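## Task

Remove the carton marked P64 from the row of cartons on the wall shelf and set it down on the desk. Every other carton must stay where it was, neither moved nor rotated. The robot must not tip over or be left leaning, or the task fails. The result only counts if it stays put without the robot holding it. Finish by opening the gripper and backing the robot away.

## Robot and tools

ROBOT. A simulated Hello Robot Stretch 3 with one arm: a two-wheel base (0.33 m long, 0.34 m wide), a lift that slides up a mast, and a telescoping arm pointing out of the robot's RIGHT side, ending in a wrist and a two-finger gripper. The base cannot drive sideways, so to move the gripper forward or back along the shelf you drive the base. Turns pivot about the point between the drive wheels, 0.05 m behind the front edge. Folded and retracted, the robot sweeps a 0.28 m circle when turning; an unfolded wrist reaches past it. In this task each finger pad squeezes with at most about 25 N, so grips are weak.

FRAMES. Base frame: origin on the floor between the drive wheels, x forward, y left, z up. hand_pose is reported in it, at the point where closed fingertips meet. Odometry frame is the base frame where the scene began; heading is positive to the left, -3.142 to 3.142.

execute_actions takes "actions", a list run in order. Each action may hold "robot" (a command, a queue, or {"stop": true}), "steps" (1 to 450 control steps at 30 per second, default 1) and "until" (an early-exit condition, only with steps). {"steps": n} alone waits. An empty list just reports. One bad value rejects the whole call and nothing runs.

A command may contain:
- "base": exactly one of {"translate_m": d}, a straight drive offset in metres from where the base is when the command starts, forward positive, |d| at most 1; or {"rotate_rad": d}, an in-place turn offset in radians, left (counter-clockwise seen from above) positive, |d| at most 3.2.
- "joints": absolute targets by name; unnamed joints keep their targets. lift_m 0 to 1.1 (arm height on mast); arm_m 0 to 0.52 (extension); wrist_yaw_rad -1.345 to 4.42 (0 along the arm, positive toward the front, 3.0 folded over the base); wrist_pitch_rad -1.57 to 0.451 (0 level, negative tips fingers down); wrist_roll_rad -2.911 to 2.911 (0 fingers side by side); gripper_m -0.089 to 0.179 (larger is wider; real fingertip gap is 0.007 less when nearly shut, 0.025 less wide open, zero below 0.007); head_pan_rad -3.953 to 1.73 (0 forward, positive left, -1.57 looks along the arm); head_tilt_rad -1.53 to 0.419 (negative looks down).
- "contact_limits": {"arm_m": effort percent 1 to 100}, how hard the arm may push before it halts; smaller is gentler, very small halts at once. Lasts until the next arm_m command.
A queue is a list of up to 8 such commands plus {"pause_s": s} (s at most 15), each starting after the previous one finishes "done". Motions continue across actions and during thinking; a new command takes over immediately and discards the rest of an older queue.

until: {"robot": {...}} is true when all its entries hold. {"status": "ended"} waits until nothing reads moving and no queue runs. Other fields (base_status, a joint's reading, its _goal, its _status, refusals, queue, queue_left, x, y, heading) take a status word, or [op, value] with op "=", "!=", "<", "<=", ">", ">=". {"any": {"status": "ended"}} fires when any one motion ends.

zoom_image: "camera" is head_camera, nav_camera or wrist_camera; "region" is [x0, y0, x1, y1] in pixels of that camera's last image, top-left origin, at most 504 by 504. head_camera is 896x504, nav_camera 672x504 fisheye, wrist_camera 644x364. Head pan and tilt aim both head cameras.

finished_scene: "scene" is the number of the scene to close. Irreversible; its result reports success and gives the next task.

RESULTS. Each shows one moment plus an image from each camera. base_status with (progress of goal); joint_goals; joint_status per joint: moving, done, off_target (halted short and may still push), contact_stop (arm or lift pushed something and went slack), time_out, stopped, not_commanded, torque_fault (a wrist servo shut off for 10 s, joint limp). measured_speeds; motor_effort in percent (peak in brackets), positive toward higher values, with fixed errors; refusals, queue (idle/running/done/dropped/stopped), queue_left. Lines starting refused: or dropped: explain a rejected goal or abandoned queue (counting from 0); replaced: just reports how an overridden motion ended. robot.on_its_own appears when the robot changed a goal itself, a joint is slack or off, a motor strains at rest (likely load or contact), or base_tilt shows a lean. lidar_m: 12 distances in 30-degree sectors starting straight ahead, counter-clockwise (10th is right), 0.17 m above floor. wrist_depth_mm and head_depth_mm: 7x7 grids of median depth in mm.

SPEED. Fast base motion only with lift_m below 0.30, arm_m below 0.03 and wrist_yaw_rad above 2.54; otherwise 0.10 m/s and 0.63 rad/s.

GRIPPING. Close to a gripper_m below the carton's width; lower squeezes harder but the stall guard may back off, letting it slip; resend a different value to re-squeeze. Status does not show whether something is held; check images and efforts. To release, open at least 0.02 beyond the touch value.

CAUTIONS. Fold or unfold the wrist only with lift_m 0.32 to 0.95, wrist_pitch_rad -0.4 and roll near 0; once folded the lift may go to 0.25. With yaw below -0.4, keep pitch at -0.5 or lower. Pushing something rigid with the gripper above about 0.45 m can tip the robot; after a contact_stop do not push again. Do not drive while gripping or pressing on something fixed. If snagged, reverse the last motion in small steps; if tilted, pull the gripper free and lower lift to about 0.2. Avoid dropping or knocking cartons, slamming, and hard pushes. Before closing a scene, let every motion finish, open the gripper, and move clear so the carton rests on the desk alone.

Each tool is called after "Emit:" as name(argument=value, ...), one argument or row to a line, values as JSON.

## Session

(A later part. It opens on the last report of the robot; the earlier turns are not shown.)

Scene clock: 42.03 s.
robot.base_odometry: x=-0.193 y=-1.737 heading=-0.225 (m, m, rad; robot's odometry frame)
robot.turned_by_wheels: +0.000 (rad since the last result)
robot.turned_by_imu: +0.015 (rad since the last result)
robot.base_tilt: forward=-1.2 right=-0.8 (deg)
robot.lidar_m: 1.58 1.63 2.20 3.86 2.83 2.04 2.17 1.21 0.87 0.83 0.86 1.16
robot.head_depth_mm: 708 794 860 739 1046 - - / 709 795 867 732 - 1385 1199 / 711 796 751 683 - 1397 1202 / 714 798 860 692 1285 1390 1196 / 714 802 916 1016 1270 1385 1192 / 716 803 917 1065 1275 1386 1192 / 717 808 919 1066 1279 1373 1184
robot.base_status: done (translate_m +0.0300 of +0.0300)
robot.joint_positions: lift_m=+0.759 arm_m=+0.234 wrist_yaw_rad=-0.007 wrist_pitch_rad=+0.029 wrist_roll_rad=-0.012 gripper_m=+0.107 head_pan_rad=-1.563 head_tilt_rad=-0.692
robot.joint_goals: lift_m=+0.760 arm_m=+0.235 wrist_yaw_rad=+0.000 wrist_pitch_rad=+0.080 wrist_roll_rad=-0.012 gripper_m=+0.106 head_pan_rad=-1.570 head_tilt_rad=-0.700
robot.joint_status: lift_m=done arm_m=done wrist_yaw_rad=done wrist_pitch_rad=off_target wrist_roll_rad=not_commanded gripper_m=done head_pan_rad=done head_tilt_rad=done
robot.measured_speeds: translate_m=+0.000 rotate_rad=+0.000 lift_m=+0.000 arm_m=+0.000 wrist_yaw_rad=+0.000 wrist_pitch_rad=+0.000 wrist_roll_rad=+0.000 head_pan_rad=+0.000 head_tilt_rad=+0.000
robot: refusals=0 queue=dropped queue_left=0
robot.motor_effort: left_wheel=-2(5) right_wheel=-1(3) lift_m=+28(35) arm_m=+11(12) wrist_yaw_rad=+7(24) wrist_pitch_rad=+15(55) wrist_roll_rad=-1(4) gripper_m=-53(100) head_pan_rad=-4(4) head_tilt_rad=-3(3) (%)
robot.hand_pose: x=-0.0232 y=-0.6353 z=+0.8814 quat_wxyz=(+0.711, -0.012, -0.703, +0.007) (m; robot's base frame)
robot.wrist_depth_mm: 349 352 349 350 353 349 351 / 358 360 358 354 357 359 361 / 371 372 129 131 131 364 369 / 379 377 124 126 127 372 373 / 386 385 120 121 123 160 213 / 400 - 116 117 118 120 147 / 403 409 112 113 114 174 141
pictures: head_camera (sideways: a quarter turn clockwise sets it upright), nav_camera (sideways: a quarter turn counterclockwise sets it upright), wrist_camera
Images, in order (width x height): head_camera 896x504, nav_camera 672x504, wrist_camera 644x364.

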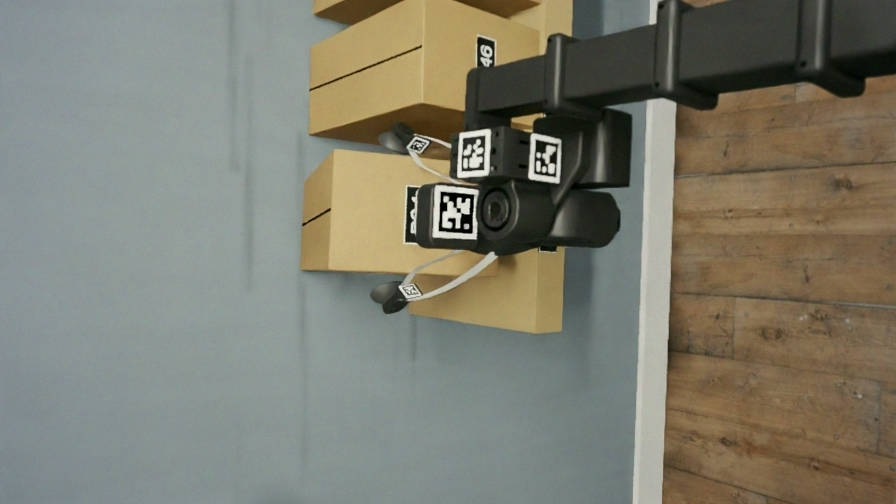

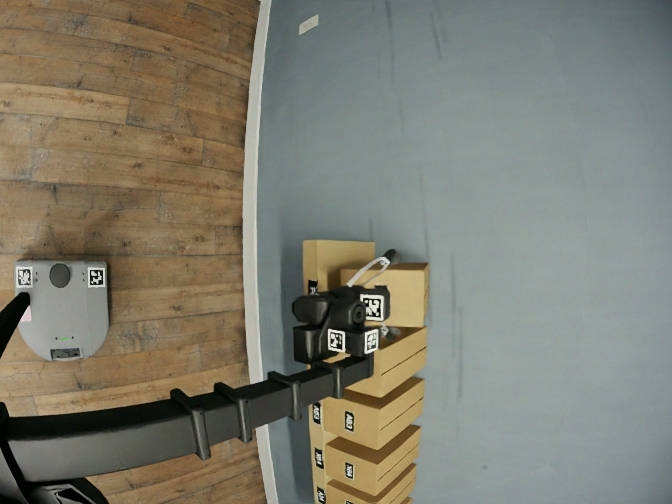

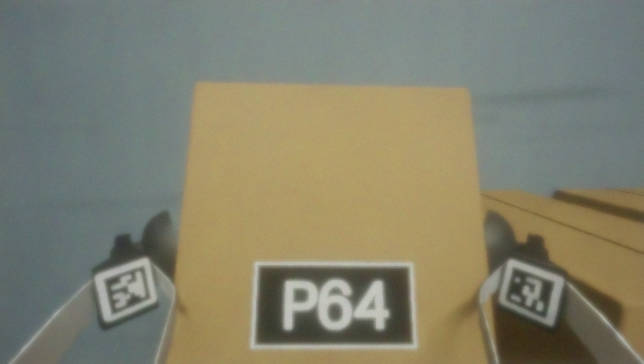

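Emit:
execute_actions(
  actions=[
    {"robot":{"joints":{"lift_m":0.685,"wrist_pitch_rad":0.0,"arm_m":0.22}},"steps":100,"until":{"robot":{"status":"ended"}}},
    {"robot":[{"joints":{"gripper_m":0.16}},{"joints":{"arm_m":0.1}},{"joints":{"lift_m":1.05,"wrist_pitch_rad":-1.57}},{"joints":{"arm_m":0.48}}],"steps":450,"until":{"robot":{"status":"ended"}}},
  ],
)

Scene clock: 55.23 s.
robot.base_odometry: x=-0.193 y=-1.737 heading=-0.225 (m, m, rad; robot's odometry frame)
robot.turned_by_wheels: +0.000 (rad since the last result)
robot.turned_by_imu: -0.007 (rad since the last result)
robot.base_tilt: forward=-0.7 right=+0.1 (deg)
robot.lidar_m: 1.58 1.63 2.18 3.41 2.82 2.04 2.16 1.22 0.87 0.83 0.86 1.15
robot.head_depth_mm: 717 786 842 727 1251 1391 1198 / 703 786 844 747 1257 1383 1202 / - 801 862 740 1257 1383 1197 / 700 787 847 723 1258 1375 1191 / 702 791 895 981 1257 1374 1182 / 699 791 901 1056 1272 1372 1184 / 701 792 906 1060 1271 1367 1177
robot.base_status: done (translate_m +0.0300 of +0.0300)
robot.joint_positions: lift_m=+1.049 arm_m=+0.480 wrist_yaw_rad=+0.000 wrist_pitch_rad=-1.545 wrist_roll_rad=-0.016 gripper_m=+0.160 head_pan_rad=-1.564 head_tilt_rad=-0.693
robot.joint_goals: lift_m=+1.050 arm_m=+0.480 wrist_yaw_rad=+0.000 wrist_pitch_rad=-1.570 wrist_roll_rad=-0.016 gripper_m=+0.160 head_pan_rad=-1.570 head_tilt_rad=-0.700
robot.joint_status: lift_m=done arm_m=done wrist_yaw_rad=done wrist_pitch_rad=done wrist_roll_rad=not_commanded gripper_m=done head_pan_rad=done head_tilt_rad=done
robot.measured_speeds: translate_m=+0.000 rotate_rad=+0.000 lift_m=+0.000 arm_m=+0.000 wrist_yaw_rad=+0.000 wrist_pitch_rad=+0.000 wrist_roll_rad=+0.000 head_pan_rad=+0.000 head_tilt_rad=+0.000
robot: refusals=0 queue=done queue_left=0
robot.motor_effort: left_wheel=+0(6) right_wheel=-1(15) lift_m=+29(29) arm_m=+2(11) wrist_yaw_rad=+0(9) wrist_pitch_rad=-2(25) wrist_roll_rad=+1(2) gripper_m=+0(100) head_pan_rad=-3(5) head_tilt_rad=-3(3) (%)
robot.hand_pose: x=-0.0216 y=-0.6072 z=+0.9314 quat_wxyz=(+0.510, +0.497, -0.502, -0.490) (m; robot's base frame)
robot.wrist_depth_mm: 528 532 203 200 271 201 199 / 981 969 208 205 275 205 203 / - - 215 211 282 212 209 / - - 401 217 286 216 215 / - - - 223 - - - / - - - - - - - / - - - - - - -
pictures: head_camera (sideways: a quarter turn clockwise sets it upright), nav_camera (sideways: a quarter turn counterclockwise sets it upright), wrist_camera
Images, in order (width x height): head_camera 896x504, nav_camera 672x504, wrist_camera 644x364.

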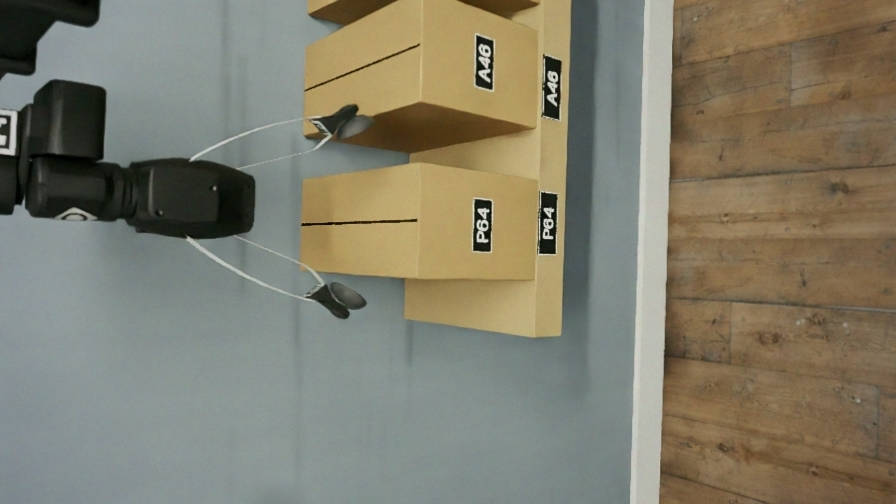

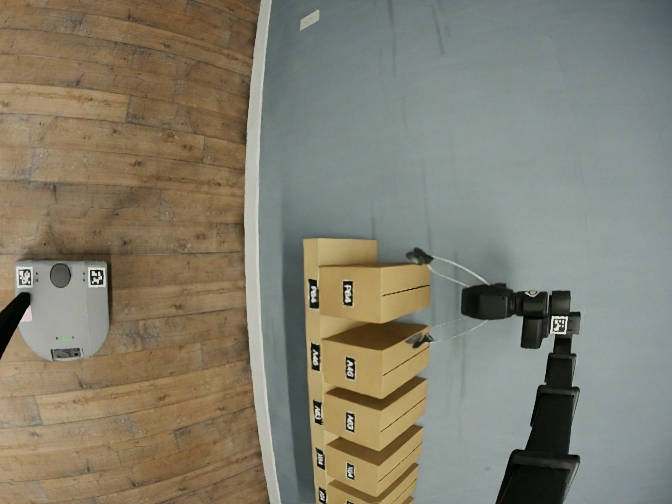

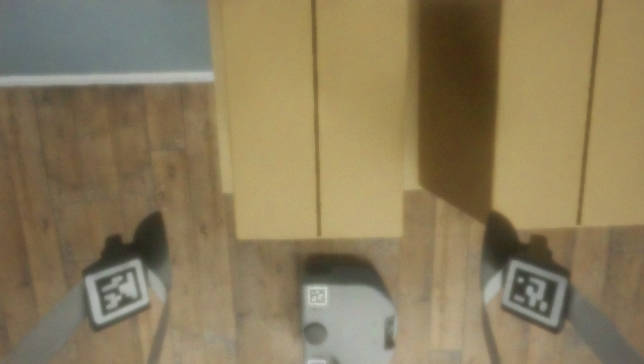

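Emit:
execute_actions(
  actions=[
    {"robot":[{"base":{"translate_m":0.008},"joints":{"arm_m":0.52,"wrist_pitch_rad":-1.37}},{"joints":{"lift_m":0.95}}],"steps":300,"until":{"robot":{"status":"ended"}}},
  ],
)

Scene clock: 59.07 s.
robot.base_odometry: x=-0.185 y=-1.739 heading=-0.225 (m, m, rad; robot's odometry frame)
robot.turned_by_wheels: +0.000 (rad since the last result)
robot.turned_by_imu: +0.001 (rad since the last result)
robot.base_tilt: forward=-0.7 right=+0.2 (deg)
robot.lidar_m: 1.57 1.62 2.17 3.44 2.83 2.05 2.18 1.22 0.87 0.83 0.86 1.15
robot.head_depth_mm: 696 - 801 727 1256 1392 1201 / 675 815 846 747 1252 1389 1194 / 688 - 825 722 1254 1379 1193 / 698 790 830 724 1261 1379 1189 / 700 789 899 985 1262 1370 1183 / 700 788 904 1051 1266 1368 1188 / 701 788 905 1056 1266 1364 1175
robot.base_status: done (translate_m +0.0080 of +0.0080)
robot.joint_positions: lift_m=+0.951 arm_m=+0.520 wrist_yaw_rad=+0.000 wrist_pitch_rad=-1.376 wrist_roll_rad=-0.016 gripper_m=+0.160 head_pan_rad=-1.564 head_tilt_rad=-0.693
robot.joint_goals: lift_m=+0.950 arm_m=+0.520 wrist_yaw_rad=+0.000 wrist_pitch_rad=-1.370 wrist_roll_rad=-0.016 gripper_m=+0.160 head_pan_rad=-1.570 head_tilt_rad=-0.700
robot.joint_status: lift_m=done arm_m=done wrist_yaw_rad=done wrist_pitch_rad=done wrist_roll_rad=not_commanded gripper_m=done head_pan_rad=done head_tilt_rad=done
robot.measured_speeds: translate_m=+0.000 rotate_rad=+0.000 lift_m=+0.000 arm_m=+0.000 wrist_yaw_rad=+0.000 wrist_pitch_rad=+0.000 wrist_roll_rad=+0.000 head_pan_rad=+0.000 head_tilt_rad=+0.000
robot: refusals=0 queue=done queue_left=0
robot.motor_effort: left_wheel=+0(3) right_wheel=-1(4) lift_m=+12(30) arm_m=+2(2) wrist_yaw_rad=+0(0) wrist_pitch_rad=+2(2) wrist_roll_rad=+1(1) gripper_m=+0(0) head_pan_rad=-3(5) head_tilt_rad=-3(3) (%)
robot.hand_pose: x=-0.0216 y=-0.6907 z=+0.8332 quat_wxyz=(+0.551, +0.453, -0.542, -0.446) (m; robot's base frame)
robot.wrist_depth_mm: 238 238 123 123 122 188 135 / 351 353 123 122 122 190 136 / 668 681 123 123 122 192 137 / - - 123 123 122 194 138 / - - 123 122 122 172 139 / - - 123 123 122 122 134 / - - 123 123 122 188 150
pictures: head_camera (sideways: a quarter turn clockwise sets it upright), nav_camera (sideways: a quarter turn counterclockwise sets it upright), wrist_camera
Images, in order (width x height): head_camera 896x504, nav_camera 672x504, wrist_camera 644x364.

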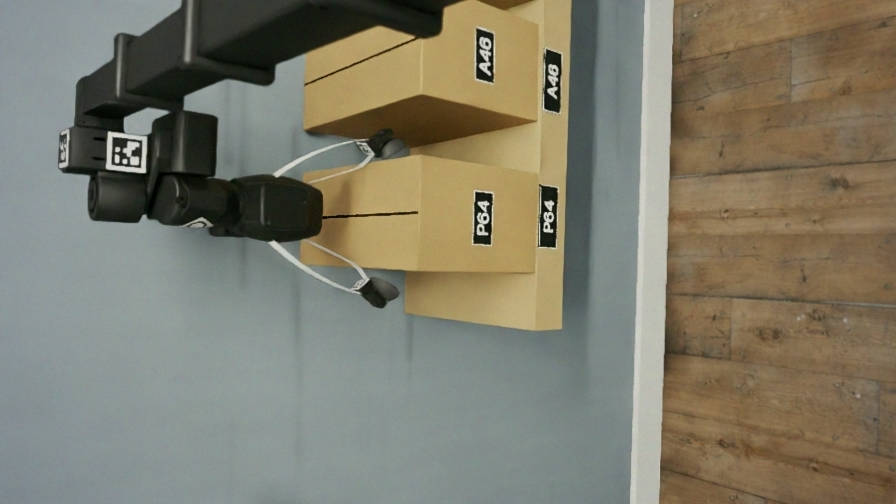

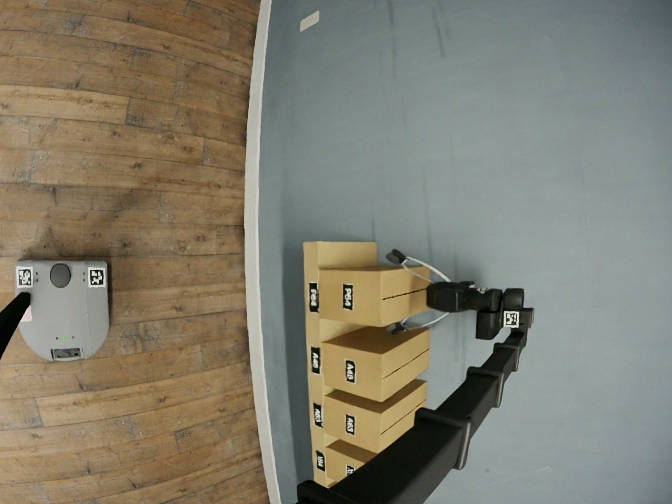

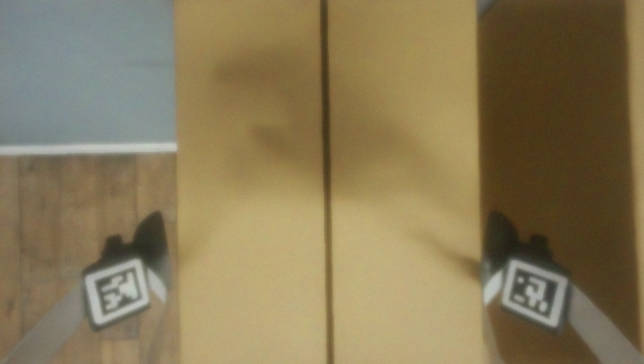

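Emit:
execute_actions(
  actions=[
    {"robot":[{"joints":{"lift_m":0.943}},{"joints":{"gripper_m":0.09}},{"joints":{"lift_m":0.99}},{"pause_s":1}],"steps":300,"until":{"robot":{"status":"ended"}}},
  ],
)

Scene clock: 62.97 s.
robot.base_odometry: x=-0.185 y=-1.739 heading=-0.225 (m, m, rad; robot's odometry frame)
robot.turned_by_wheels: +0.000 (rad since the last result)
robot.turned_by_imu: +0.001 (rad since the last result)
robot.base_tilt: forward=-0.7 right=+0.0 (deg)
robot.lidar_m: 1.57 1.62 2.17 3.44 2.84 2.05 2.18 1.22 0.87 0.83 0.86 1.15
robot.head_depth_mm: 673 - 845 728 1251 1390 1201 / - 799 847 747 1257 1388 1194 / - 799 784 704 1263 1387 1189 / 699 785 780 706 1261 1369 1188 / 700 787 901 983 1263 1373 1185 / 700 790 906 1053 1263 1367 1182 / 701 792 902 1056 1272 1362 1171
robot.base_status: done (translate_m +0.0080 of +0.0080)
robot.joint_positions: lift_m=+0.989 arm_m=+0.520 wrist_yaw_rad=+0.000 wrist_pitch_rad=-1.375 wrist_roll_rad=-0.015 gripper_m=+0.091 head_pan_rad=-1.564 head_tilt_rad=-0.693
robot.joint_goals: lift_m=+0.990 arm_m=+0.520 wrist_yaw_rad=+0.000 wrist_pitch_rad=-1.370 wrist_roll_rad=-0.015 gripper_m=+0.090 head_pan_rad=-1.570 head_tilt_rad=-0.700
robot.joint_status: lift_m=done arm_m=done wrist_yaw_rad=done wrist_pitch_rad=done wrist_roll_rad=not_commanded gripper_m=off_target head_pan_rad=done head_tilt_rad=done
robot.measured_speeds: translate_m=+0.000 rotate_rad=+0.000 lift_m=+0.000 arm_m=+0.000 wrist_yaw_rad=+0.000 wrist_pitch_rad=+0.000 wrist_roll_rad=+0.000 head_pan_rad=+0.000 head_tilt_rad=+0.000
robot: refusals=0 queue=done queue_left=0
robot.motor_effort: left_wheel=+0(5) right_wheel=-1(4) lift_m=+29(31) arm_m=+1(2) wrist_yaw_rad=+0(1) wrist_pitch_rad=+1(2) wrist_roll_rad=+0(2) gripper_m=-49(100) head_pan_rad=-5(4) head_tilt_rad=-3(3) (%)
robot.hand_pose: x=-0.0216 y=-0.6910 z=+0.8721 quat_wxyz=(+0.551, +0.452, -0.542, -0.446) (m; robot's base frame)
robot.wrist_depth_mm: 238 241 142 141 140 200 160 / 350 356 139 138 137 203 160 / 662 676 136 135 134 205 160 / - - 133 132 131 208 161 / - - 130 129 129 184 160 / - - 128 127 126 - 159 / - - 125 124 124 209 159
pictures: head_camera (sideways: a quarter turn clockwise sets it upright), nav_camera (sideways: a quarter turn counterclockwise sets it upright), wrist_camera
Images, in order (width x height): head_camera 896x504, nav_camera 672x504, wrist_camera 644x364.

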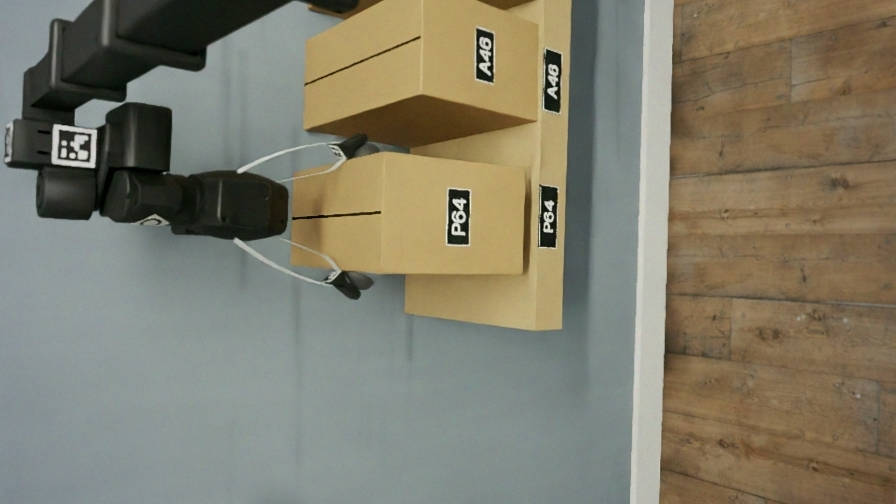

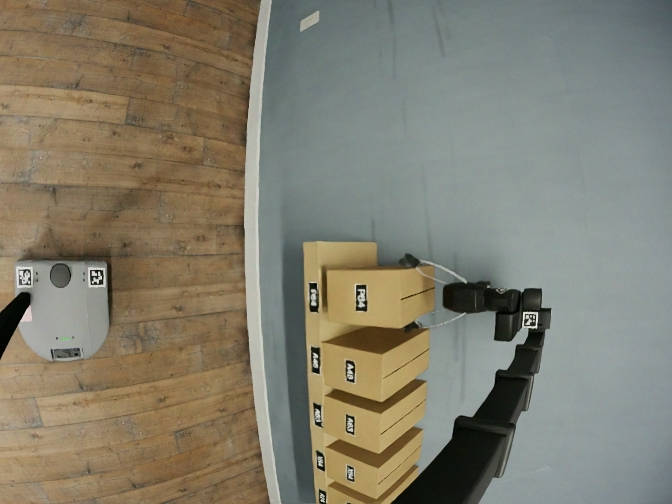

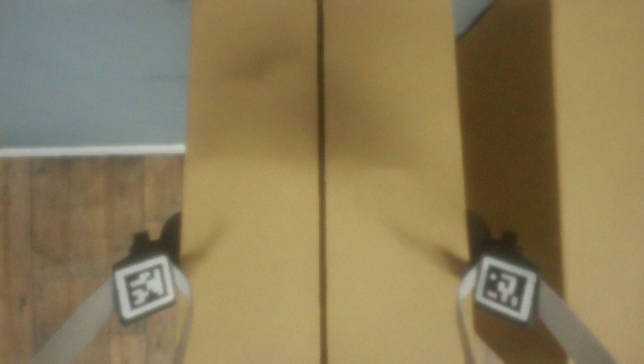

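Emit:
execute_actions(
  actions=[
    {"robot":[{"joints":{"gripper_m":0.075,"lift_m":1.02}},{"joints":{"arm_m":0.1}}],"steps":300,"until":{"robot":{"status":"ended"}}},
  ],
)

Emit:
execute_actions(
  actions=[
    {"robot":[{"base":{"rotate_rad":1.72},"joints":{"lift_m":1.09,"head_pan_rad":0,"head_tilt_rad":-0.6}},{"base":{"translate_m":1}},{"base":{"translate_m":1}},{"base":{"translate_m":0.4}}],"steps":450,"until":{"robot":{"status":"ended"}}},
    {"steps":450,"until":{"robot":{"status":"ended"}}},
    {"steps":450,"until":{"robot":{"status":"ended"}}},
  ],
)

Scene clock: 68.27 s.
robot.base_odometry: x=-0.185 y=-1.739 heading=-0.225 (m, m, rad; robot's odometry frame)
robot.turned_by_wheels: +0.000 (rad since the last result)
robot.turned_by_imu: +0.001 (rad since the last result)
robot.base_tilt: forward=-0.6 right=+0.0 (deg)
robot.lidar_m: 1.57 1.62 2.17 3.44 2.84 2.05 2.18 1.22 0.87 0.83 0.86 1.15
robot.head_depth_mm: 678 - - - 1256 1386 1200 / 696 - - - 818 379 330 / 697 - - - - 368 323 / 699 789 899 919 440 372 324 / 699 789 901 984 1195 397 336 / 699 789 902 1058 1261 1370 1176 / 701 791 904 1058 1265 1362 1180
robot.base_status: done (translate_m +0.0080 of +0.0080)
robot.joint_positions: lift_m=+1.019 arm_m=+0.100 wrist_yaw_rad=+0.000 wrist_pitch_rad=-1.375 wrist_roll_rad=-0.015 gripper_m=+0.079 head_pan_rad=-1.564 head_tilt_rad=-0.693
robot.joint_goals: lift_m=+1.020 arm_m=+0.100 wrist_yaw_rad=+0.000 wrist_pitch_rad=-1.370 wrist_roll_rad=-0.015 gripper_m=+0.078 head_pan_rad=-1.570 head_tilt_rad=-0.700
robot.joint_status: lift_m=done arm_m=done wrist_yaw_rad=done wrist_pitch_rad=done wrist_roll_rad=not_commanded gripper_m=off_target head_pan_rad=done head_tilt_rad=done
robot.measured_speeds: translate_m=+0.000 rotate_rad=+0.000 lift_m=+0.000 arm_m=+0.000 wrist_yaw_rad=+0.000 wrist_pitch_rad=+0.000 wrist_roll_rad=+0.000 head_pan_rad=+0.000 head_tilt_rad=+0.000
robot: refusals=0 queue=done queue_left=0
robot.motor_effort: left_wheel=+0(0) right_wheel=+0(1) lift_m=+29(31) arm_m=-2(0) wrist_yaw_rad=+0(1) wrist_pitch_rad=+1(1) wrist_roll_rad=+0(0) gripper_m=-60(100) head_pan_rad=-3(5) head_tilt_rad=-3(2) (%)
robot.hand_pose: x=-0.0216 y=-0.2715 z=+0.9021 quat_wxyz=(+0.551, +0.452, -0.542, -0.446) (m; robot's base frame)
robot.wrist_depth_mm: - - 143 141 140 - - / - - 139 138 137 - - / - - 136 135 134 - - / - - 133 132 131 - - / - - 130 129 128 - - / - - 127 127 126 - - / - - 125 124 123 - -
pictures: head_camera (sideways: a quarter turn clockwise sets it upright), nav_camera (sideways: a quarter turn counterclockwise sets it upright), wrist_camera
Images, in order (width x height): head_camera 896x504, nav_camera 672x504, wrist_camera 644x364.

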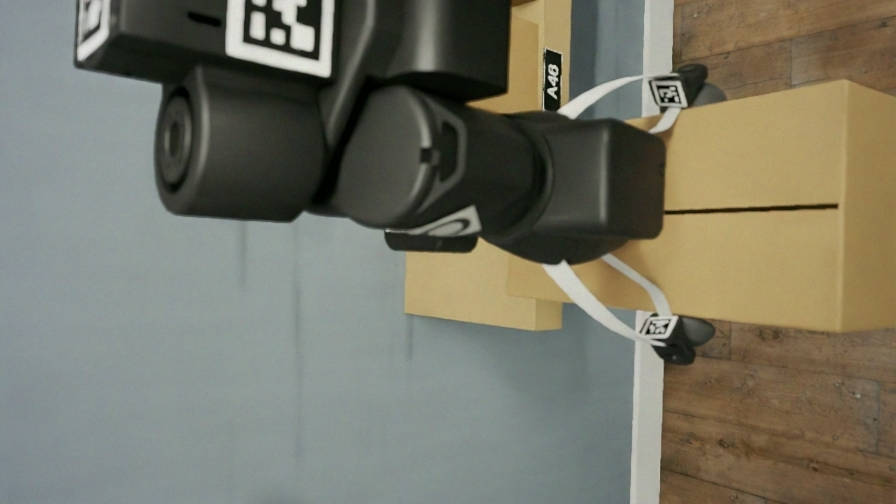

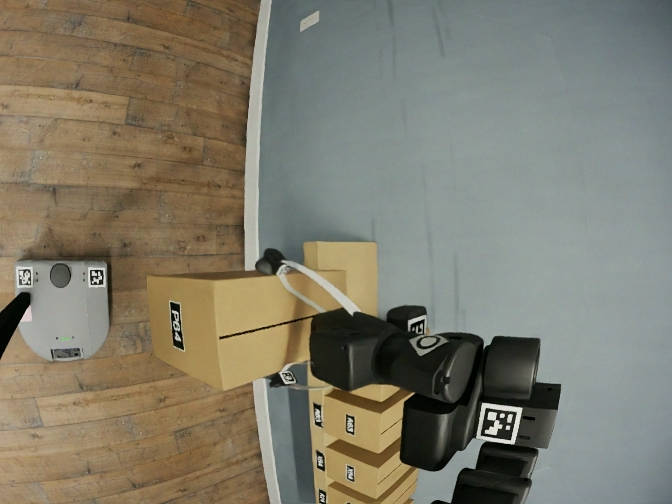

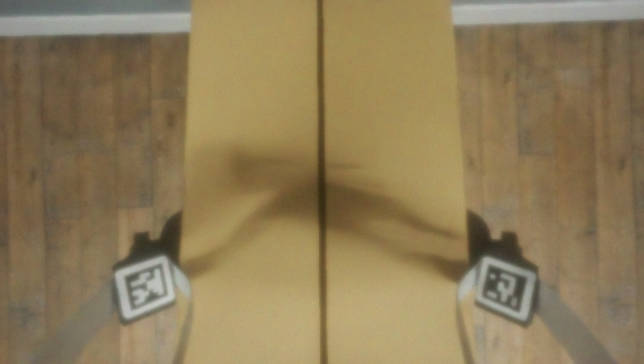

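Scene clock: 99.43 s.
robot.base_odometry: x=-0.003 y=+0.654 heading=+1.495 (m, m, rad; robot's odometry frame)
robot.turned_by_wheels: +1.720 (rad since the last result)
robot.turned_by_imu: +1.727 (rad since the last result)
robot.base_tilt: forward=-0.7 right=+0.2 (deg)
robot.lidar_m: 1.54 1.34 1.90 1.48 1.66 3.09 3.17 2.36 1.88 1.84 1.95 1.16
robot.head_depth_mm: 1265 1401 1403 1011 1735 1476 1249 / 1287 1424 1384 1003 1733 1471 1243 / 1303 1447 1373 998 1780 1462 1240 / 1321 1465 1360 993 1752 1454 1235 / 1343 1493 1354 1031 1759 1452 1228 / 1363 1515 1336 1062 1750 1445 1233 / 1384 1547 1323 1055 1701 1436 1219
robot.base_status: done (translate_m +0.4000 of +0.4000)
robot.joint_positions: lift_m=+1.089 arm_m=+0.100 wrist_yaw_rad=+0.000 wrist_pitch_rad=-1.375 wrist_roll_rad=-0.015 gripper_m=+0.079 head_pan_rad=-0.007 head_tilt_rad=-0.606
robot.joint_goals: lift_m=+1.090 arm_m=+0.100 wrist_yaw_rad=+0.000 wrist_pitch_rad=-1.370 wrist_roll_rad=-0.015 gripper_m=+0.078 head_pan_rad=+0.000 head_tilt_rad=-0.600
robot.joint_status: lift_m=done arm_m=done wrist_yaw_rad=done wrist_pitch_rad=done wrist_roll_rad=not_commanded gripper_m=off_target head_pan_rad=done head_tilt_rad=done
robot.measured_speeds: translate_m=+0.000 rotate_rad=+0.000 lift_m=+0.000 arm_m=+0.000 wrist_yaw_rad=+0.000 wrist_pitch_rad=+0.000 wrist_roll_rad=+0.000 head_pan_rad=+0.000 head_tilt_rad=+0.000
robot: refusals=0 queue=done queue_left=0
robot.motor_effort: left_wheel=-3(5) right_wheel=+2(8) lift_m=+29(30) arm_m=-2(2) wrist_yaw_rad=+0(0) wrist_pitch_rad=+1(1) wrist_roll_rad=+0(0) gripper_m=-61(61) head_pan_rad=+5(60) head_tilt_rad=+1(11) (%)
robot.hand_pose: x=-0.0216 y=-0.2715 z=+0.9721 quat_wxyz=(+0.551, +0.452, -0.542, -0.446) (m; robot's base frame)
robot.wrist_depth_mm: - - 142 141 140 - - / - - 139 137 137 - - / - - 136 134 134 - - / - - 133 132 131 - - / - - 130 129 129 - - / - - 128 126 126 - - / - - 125 124 123 - -
pictures: head_camera (sideways: a quarter turn clockwise sets it upright), nav_camera (sideways: a quarter turn counterclockwise sets it upright), wrist_camera
Images, in order (width x height): head_camera 896x504, nav_camera 672x504, wrist_camera 644x364.

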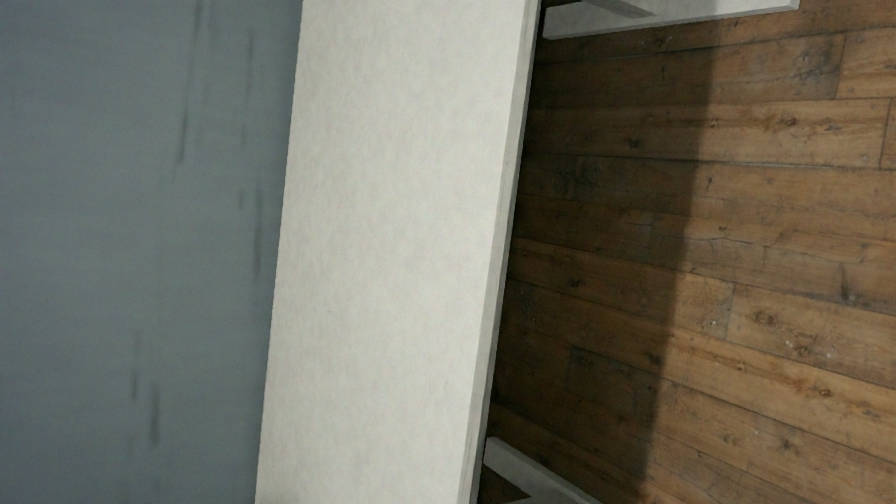

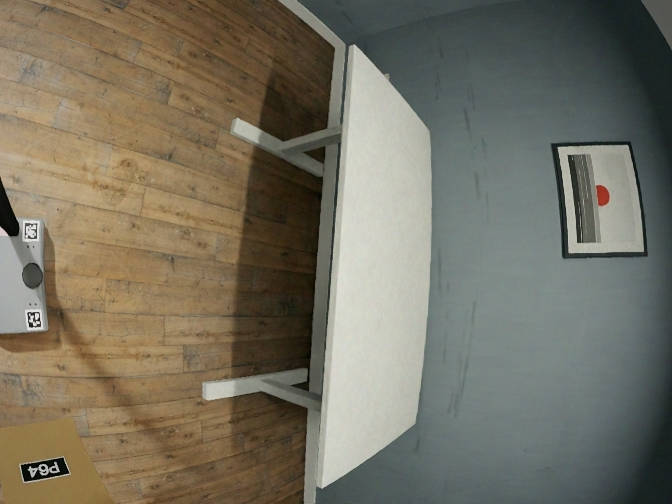

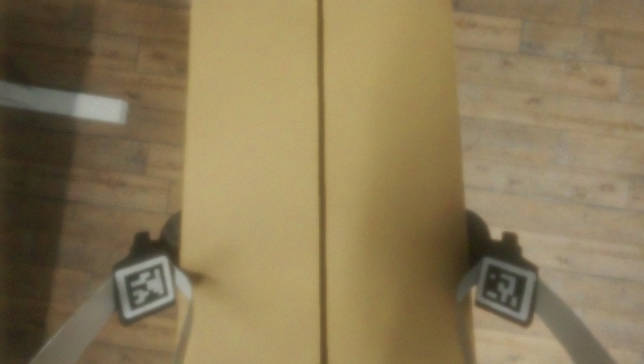

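Emit:
execute_actions(
  actions=[
    {"robot":[{"base":{"translate_m":0.33}},{"base":{"rotate_rad":1.42},"joints":{"head_pan_rad":-1.57}},{"joints":{"arm_m":0.5,"wrist_pitch_rad":-1.25}},{"joints":{"lift_m":1.04}}],"steps":450,"until":{"robot":{"status":"ended"}}},
  ],
)

Scene clock: 112.40 s.
robot.base_odometry: x=+0.023 y=+0.983 heading=+2.915 (m, m, rad; robot's odometry frame)
robot.turned_by_wheels: +1.420 (rad since the last result)
robot.turned_by_imu: +1.414 (rad since the last result)
robot.base_tilt: forward=-0.7 right=+0.0 (deg)
robot.lidar_m: 1.84 1.50 2.20 3.50 2.76 1.99 1.88 1.77 0.89 1.21 1.06 1.07
robot.head_depth_mm: 995 1151 1253 1014 793 689 1248 / 996 1153 1251 1004 790 683 1244 / 994 - 774 667 762 682 1243 / 1023 1142 791 674 736 696 1236 / 1026 1145 1246 986 779 691 1227 / 1032 1148 1248 982 774 690 1231 / 1037 1144 1242 974 769 686 1224
robot.base_status: done (rotate_rad +1.4199 of +1.4200)
robot.joint_positions: lift_m=+1.040 arm_m=+0.500 wrist_yaw_rad=+0.000 wrist_pitch_rad=-1.260 wrist_roll_rad=-0.015 gripper_m=+0.079 head_pan_rad=-1.563 head_tilt_rad=-0.606
robot.joint_goals: lift_m=+1.040 arm_m=+0.500 wrist_yaw_rad=+0.000 wrist_pitch_rad=-1.250 wrist_roll_rad=-0.015 gripper_m=+0.078 head_pan_rad=-1.570 head_tilt_rad=-0.600
robot.joint_status: lift_m=done arm_m=done wrist_yaw_rad=done wrist_pitch_rad=done wrist_roll_rad=not_commanded gripper_m=off_target head_pan_rad=done head_tilt_rad=done
robot.measured_speeds: translate_m=+0.000 rotate_rad=+0.000 lift_m=+0.000 arm_m=+0.000 wrist_yaw_rad=+0.000 wrist_pitch_rad=+0.000 wrist_roll_rad=+0.000 head_pan_rad=+0.000 head_tilt_rad=+0.000
robot: refusals=0 queue=done queue_left=0
robot.motor_effort: left_wheel=-2(6) right_wheel=+2(7) lift_m=+13(28) arm_m=+2(3) wrist_yaw_rad=+1(0) wrist_pitch_rad=+3(7) wrist_roll_rad=+0(0) gripper_m=-60(60) head_pan_rad=-5(60) head_tilt_rad=+3(3) (%)
robot.hand_pose: x=-0.0216 y=-0.7001 z=+0.9279 quat_wxyz=(+0.576, +0.420, -0.567, -0.414) (m; robot's base frame)
robot.wrist_depth_mm: 403 402 142 141 141 393 398 / 396 391 140 138 137 388 384 / 385 386 137 135 134 378 378 / 377 374 133 132 132 373 369 / 371 372 131 129 128 366 365 / 362 - 127 127 126 - 356 / 360 356 125 124 123 350 349
pictures: head_camera (sideways: a quarter turn clockwise sets it upright), nav_camera (sideways: a quarter turn counterclockwise sets it upright), wrist_camera
Images, in order (width x height): head_camera 896x504, nav_camera 672x504, wrist_camera 644x364.

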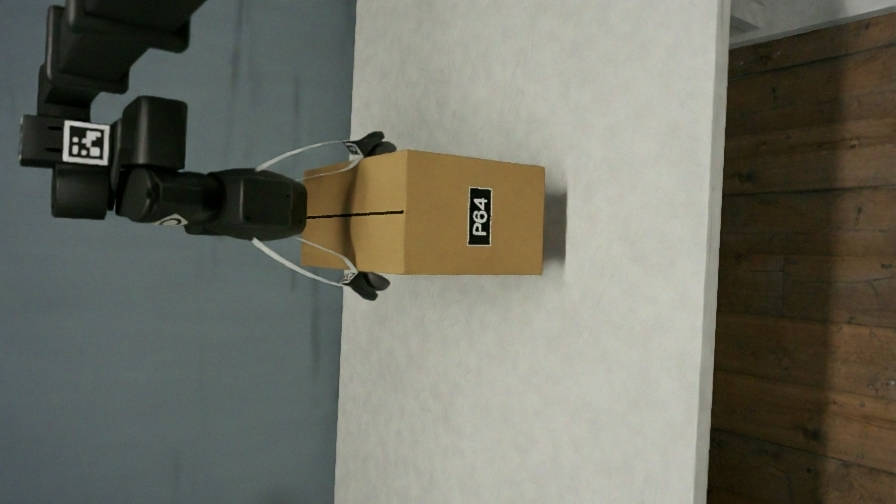

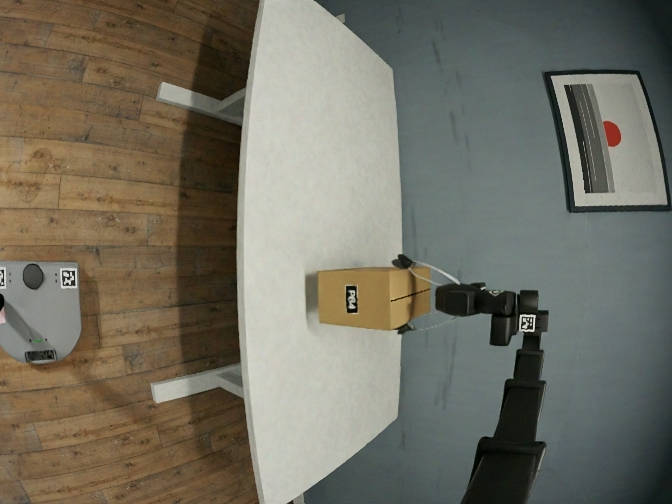

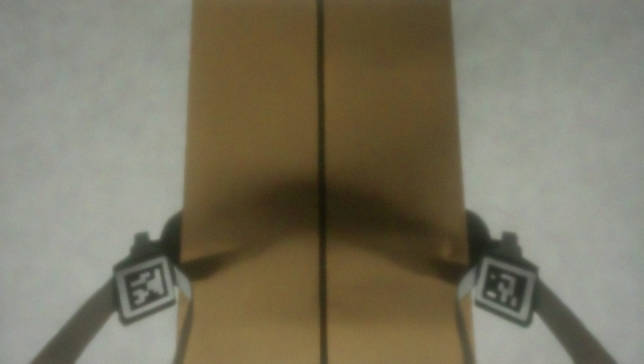

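Gap = 0.24 − 0.18 ≈ 0.058.

Emit:
execute_actions(
  actions=[
    {"robot":{"joints":{"lift_m":0.982}},"steps":100,"until":{"robot":{"status":"ended"}}},
    {"robot":[{"joints":{"gripper_m":0.17}},{"joints":{"lift_m":1.09}},{"joints":{"arm_m":0.15}}],"steps":450,"until":{"robot":{"status":"ended"}}},
  ],
)

Emit:
finished_scene(
  scene=1,
)

Scene clock: 120.27 s.
robot.base_odometry: x=+0.023 y=+0.983 heading=+2.915 (m, m, rad; robot's odometry frame)
robot.turned_by_wheels: +0.000 (rad since the last result)
robot.turned_by_imu: +0.002 (rad since the last result)
robot.base_tilt: forward=-0.7 right=+0.0 (deg)
robot.lidar_m: 1.84 1.50 2.20 3.49 2.76 1.99 1.89 1.77 0.89 1.22 1.06 1.07
robot.head_depth_mm: - - 1267 1014 774 689 1248 / - - 1254 968 789 683 1246 / - - - - 748 681 1243 / 1027 1144 1237 707 738 695 1232 / 1030 1144 1236 1001 757 692 1229 / 1031 1144 1240 984 773 689 1225 / 1032 1145 1238 971 767 687 1220
robot.base_status: done (rotate_rad +1.4199 of +1.4200)
robot.joint_positions: lift_m=+1.089 arm_m=+0.150 wrist_yaw_rad=+0.000 wrist_pitch_rad=-1.258 wrist_roll_rad=-0.015 gripper_m=+0.170 head_pan_rad=-1.563 head_tilt_rad=-0.606
robot.joint_goals: lift_m=+1.090 arm_m=+0.150 wrist_yaw_rad=+0.000 wrist_pitch_rad=-1.250 wrist_roll_rad=-0.015 gripper_m=+0.170 head_pan_rad=-1.570 head_tilt_rad=-0.600
robot.joint_status: lift_m=done arm_m=done wrist_yaw_rad=done wrist_pitch_rad=done wrist_roll_rad=not_commanded gripper_m=off_target head_pan_rad=done head_tilt_rad=done
robot.measured_speeds: translate_m=+0.000 rotate_rad=+0.000 lift_m=+0.000 arm_m=+0.000 wrist_yaw_rad=+0.000 wrist_pitch_rad=+0.000 wrist_roll_rad=+0.000 head_pan_rad=+0.000 head_tilt_rad=+0.000
robot: refusals=0 queue=done queue_left=0
robot.motor_effort: left_wheel=-2(2) right_wheel=+3(3) lift_m=+29(32) arm_m=-2(2) wrist_yaw_rad=+0(0) wrist_pitch_rad=+2(3) wrist_roll_rad=+0(0) gripper_m=+1(100) head_pan_rad=-4(4) head_tilt_rad=+2(3) (%)
robot.hand_pose: x=-0.0216 y=-0.3512 z=+0.9770 quat_wxyz=(+0.576, +0.419, -0.567, -0.413) (m; robot's base frame)
robot.wrist_depth_mm: 456 456 454 368 453 448 449 / 448 443 441 444 444 445 441 / 441 437 435 436 435 433 429 / - - - - - - - / - - - - - - - / - - - - - - - / - - - - - - -
pictures: head_camera (sideways: a quarter turn clockwise sets it upright), nav_camera (sideways: a quarter turn counterclockwise sets it upright), wrist_camera
Images, in order (width x height): head_camera 896x504, nav_camera 672x504, wrist_camera 644x364.

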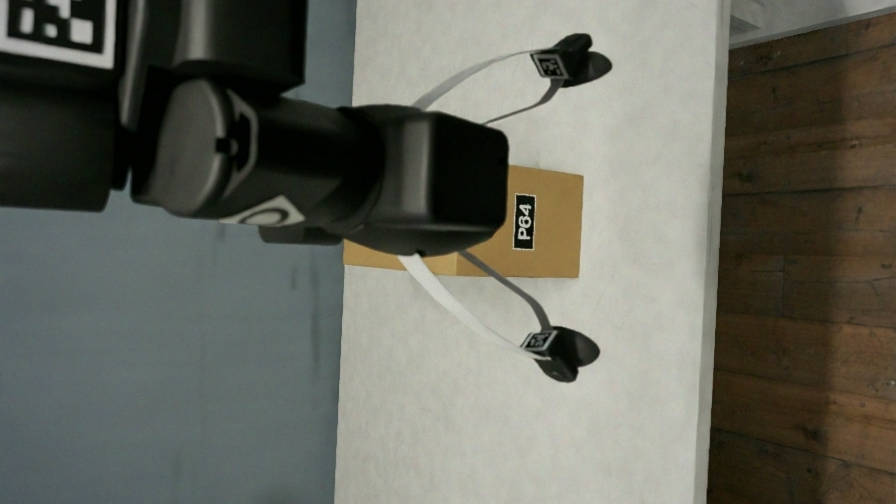

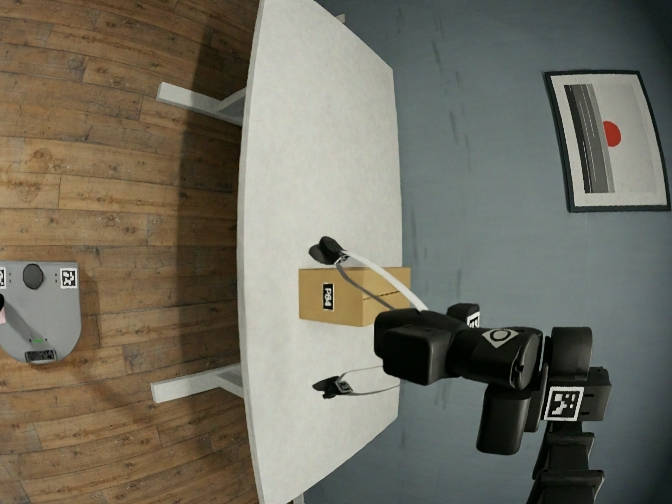

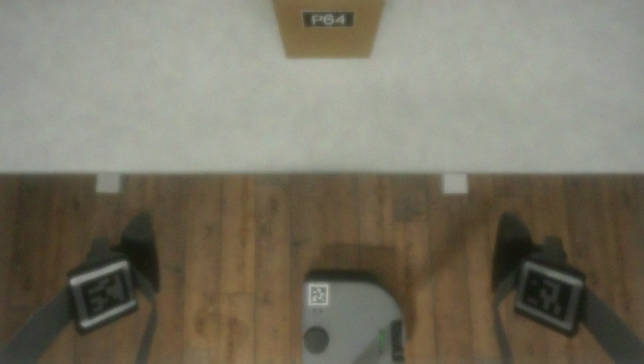

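The scene is finished: the task was done.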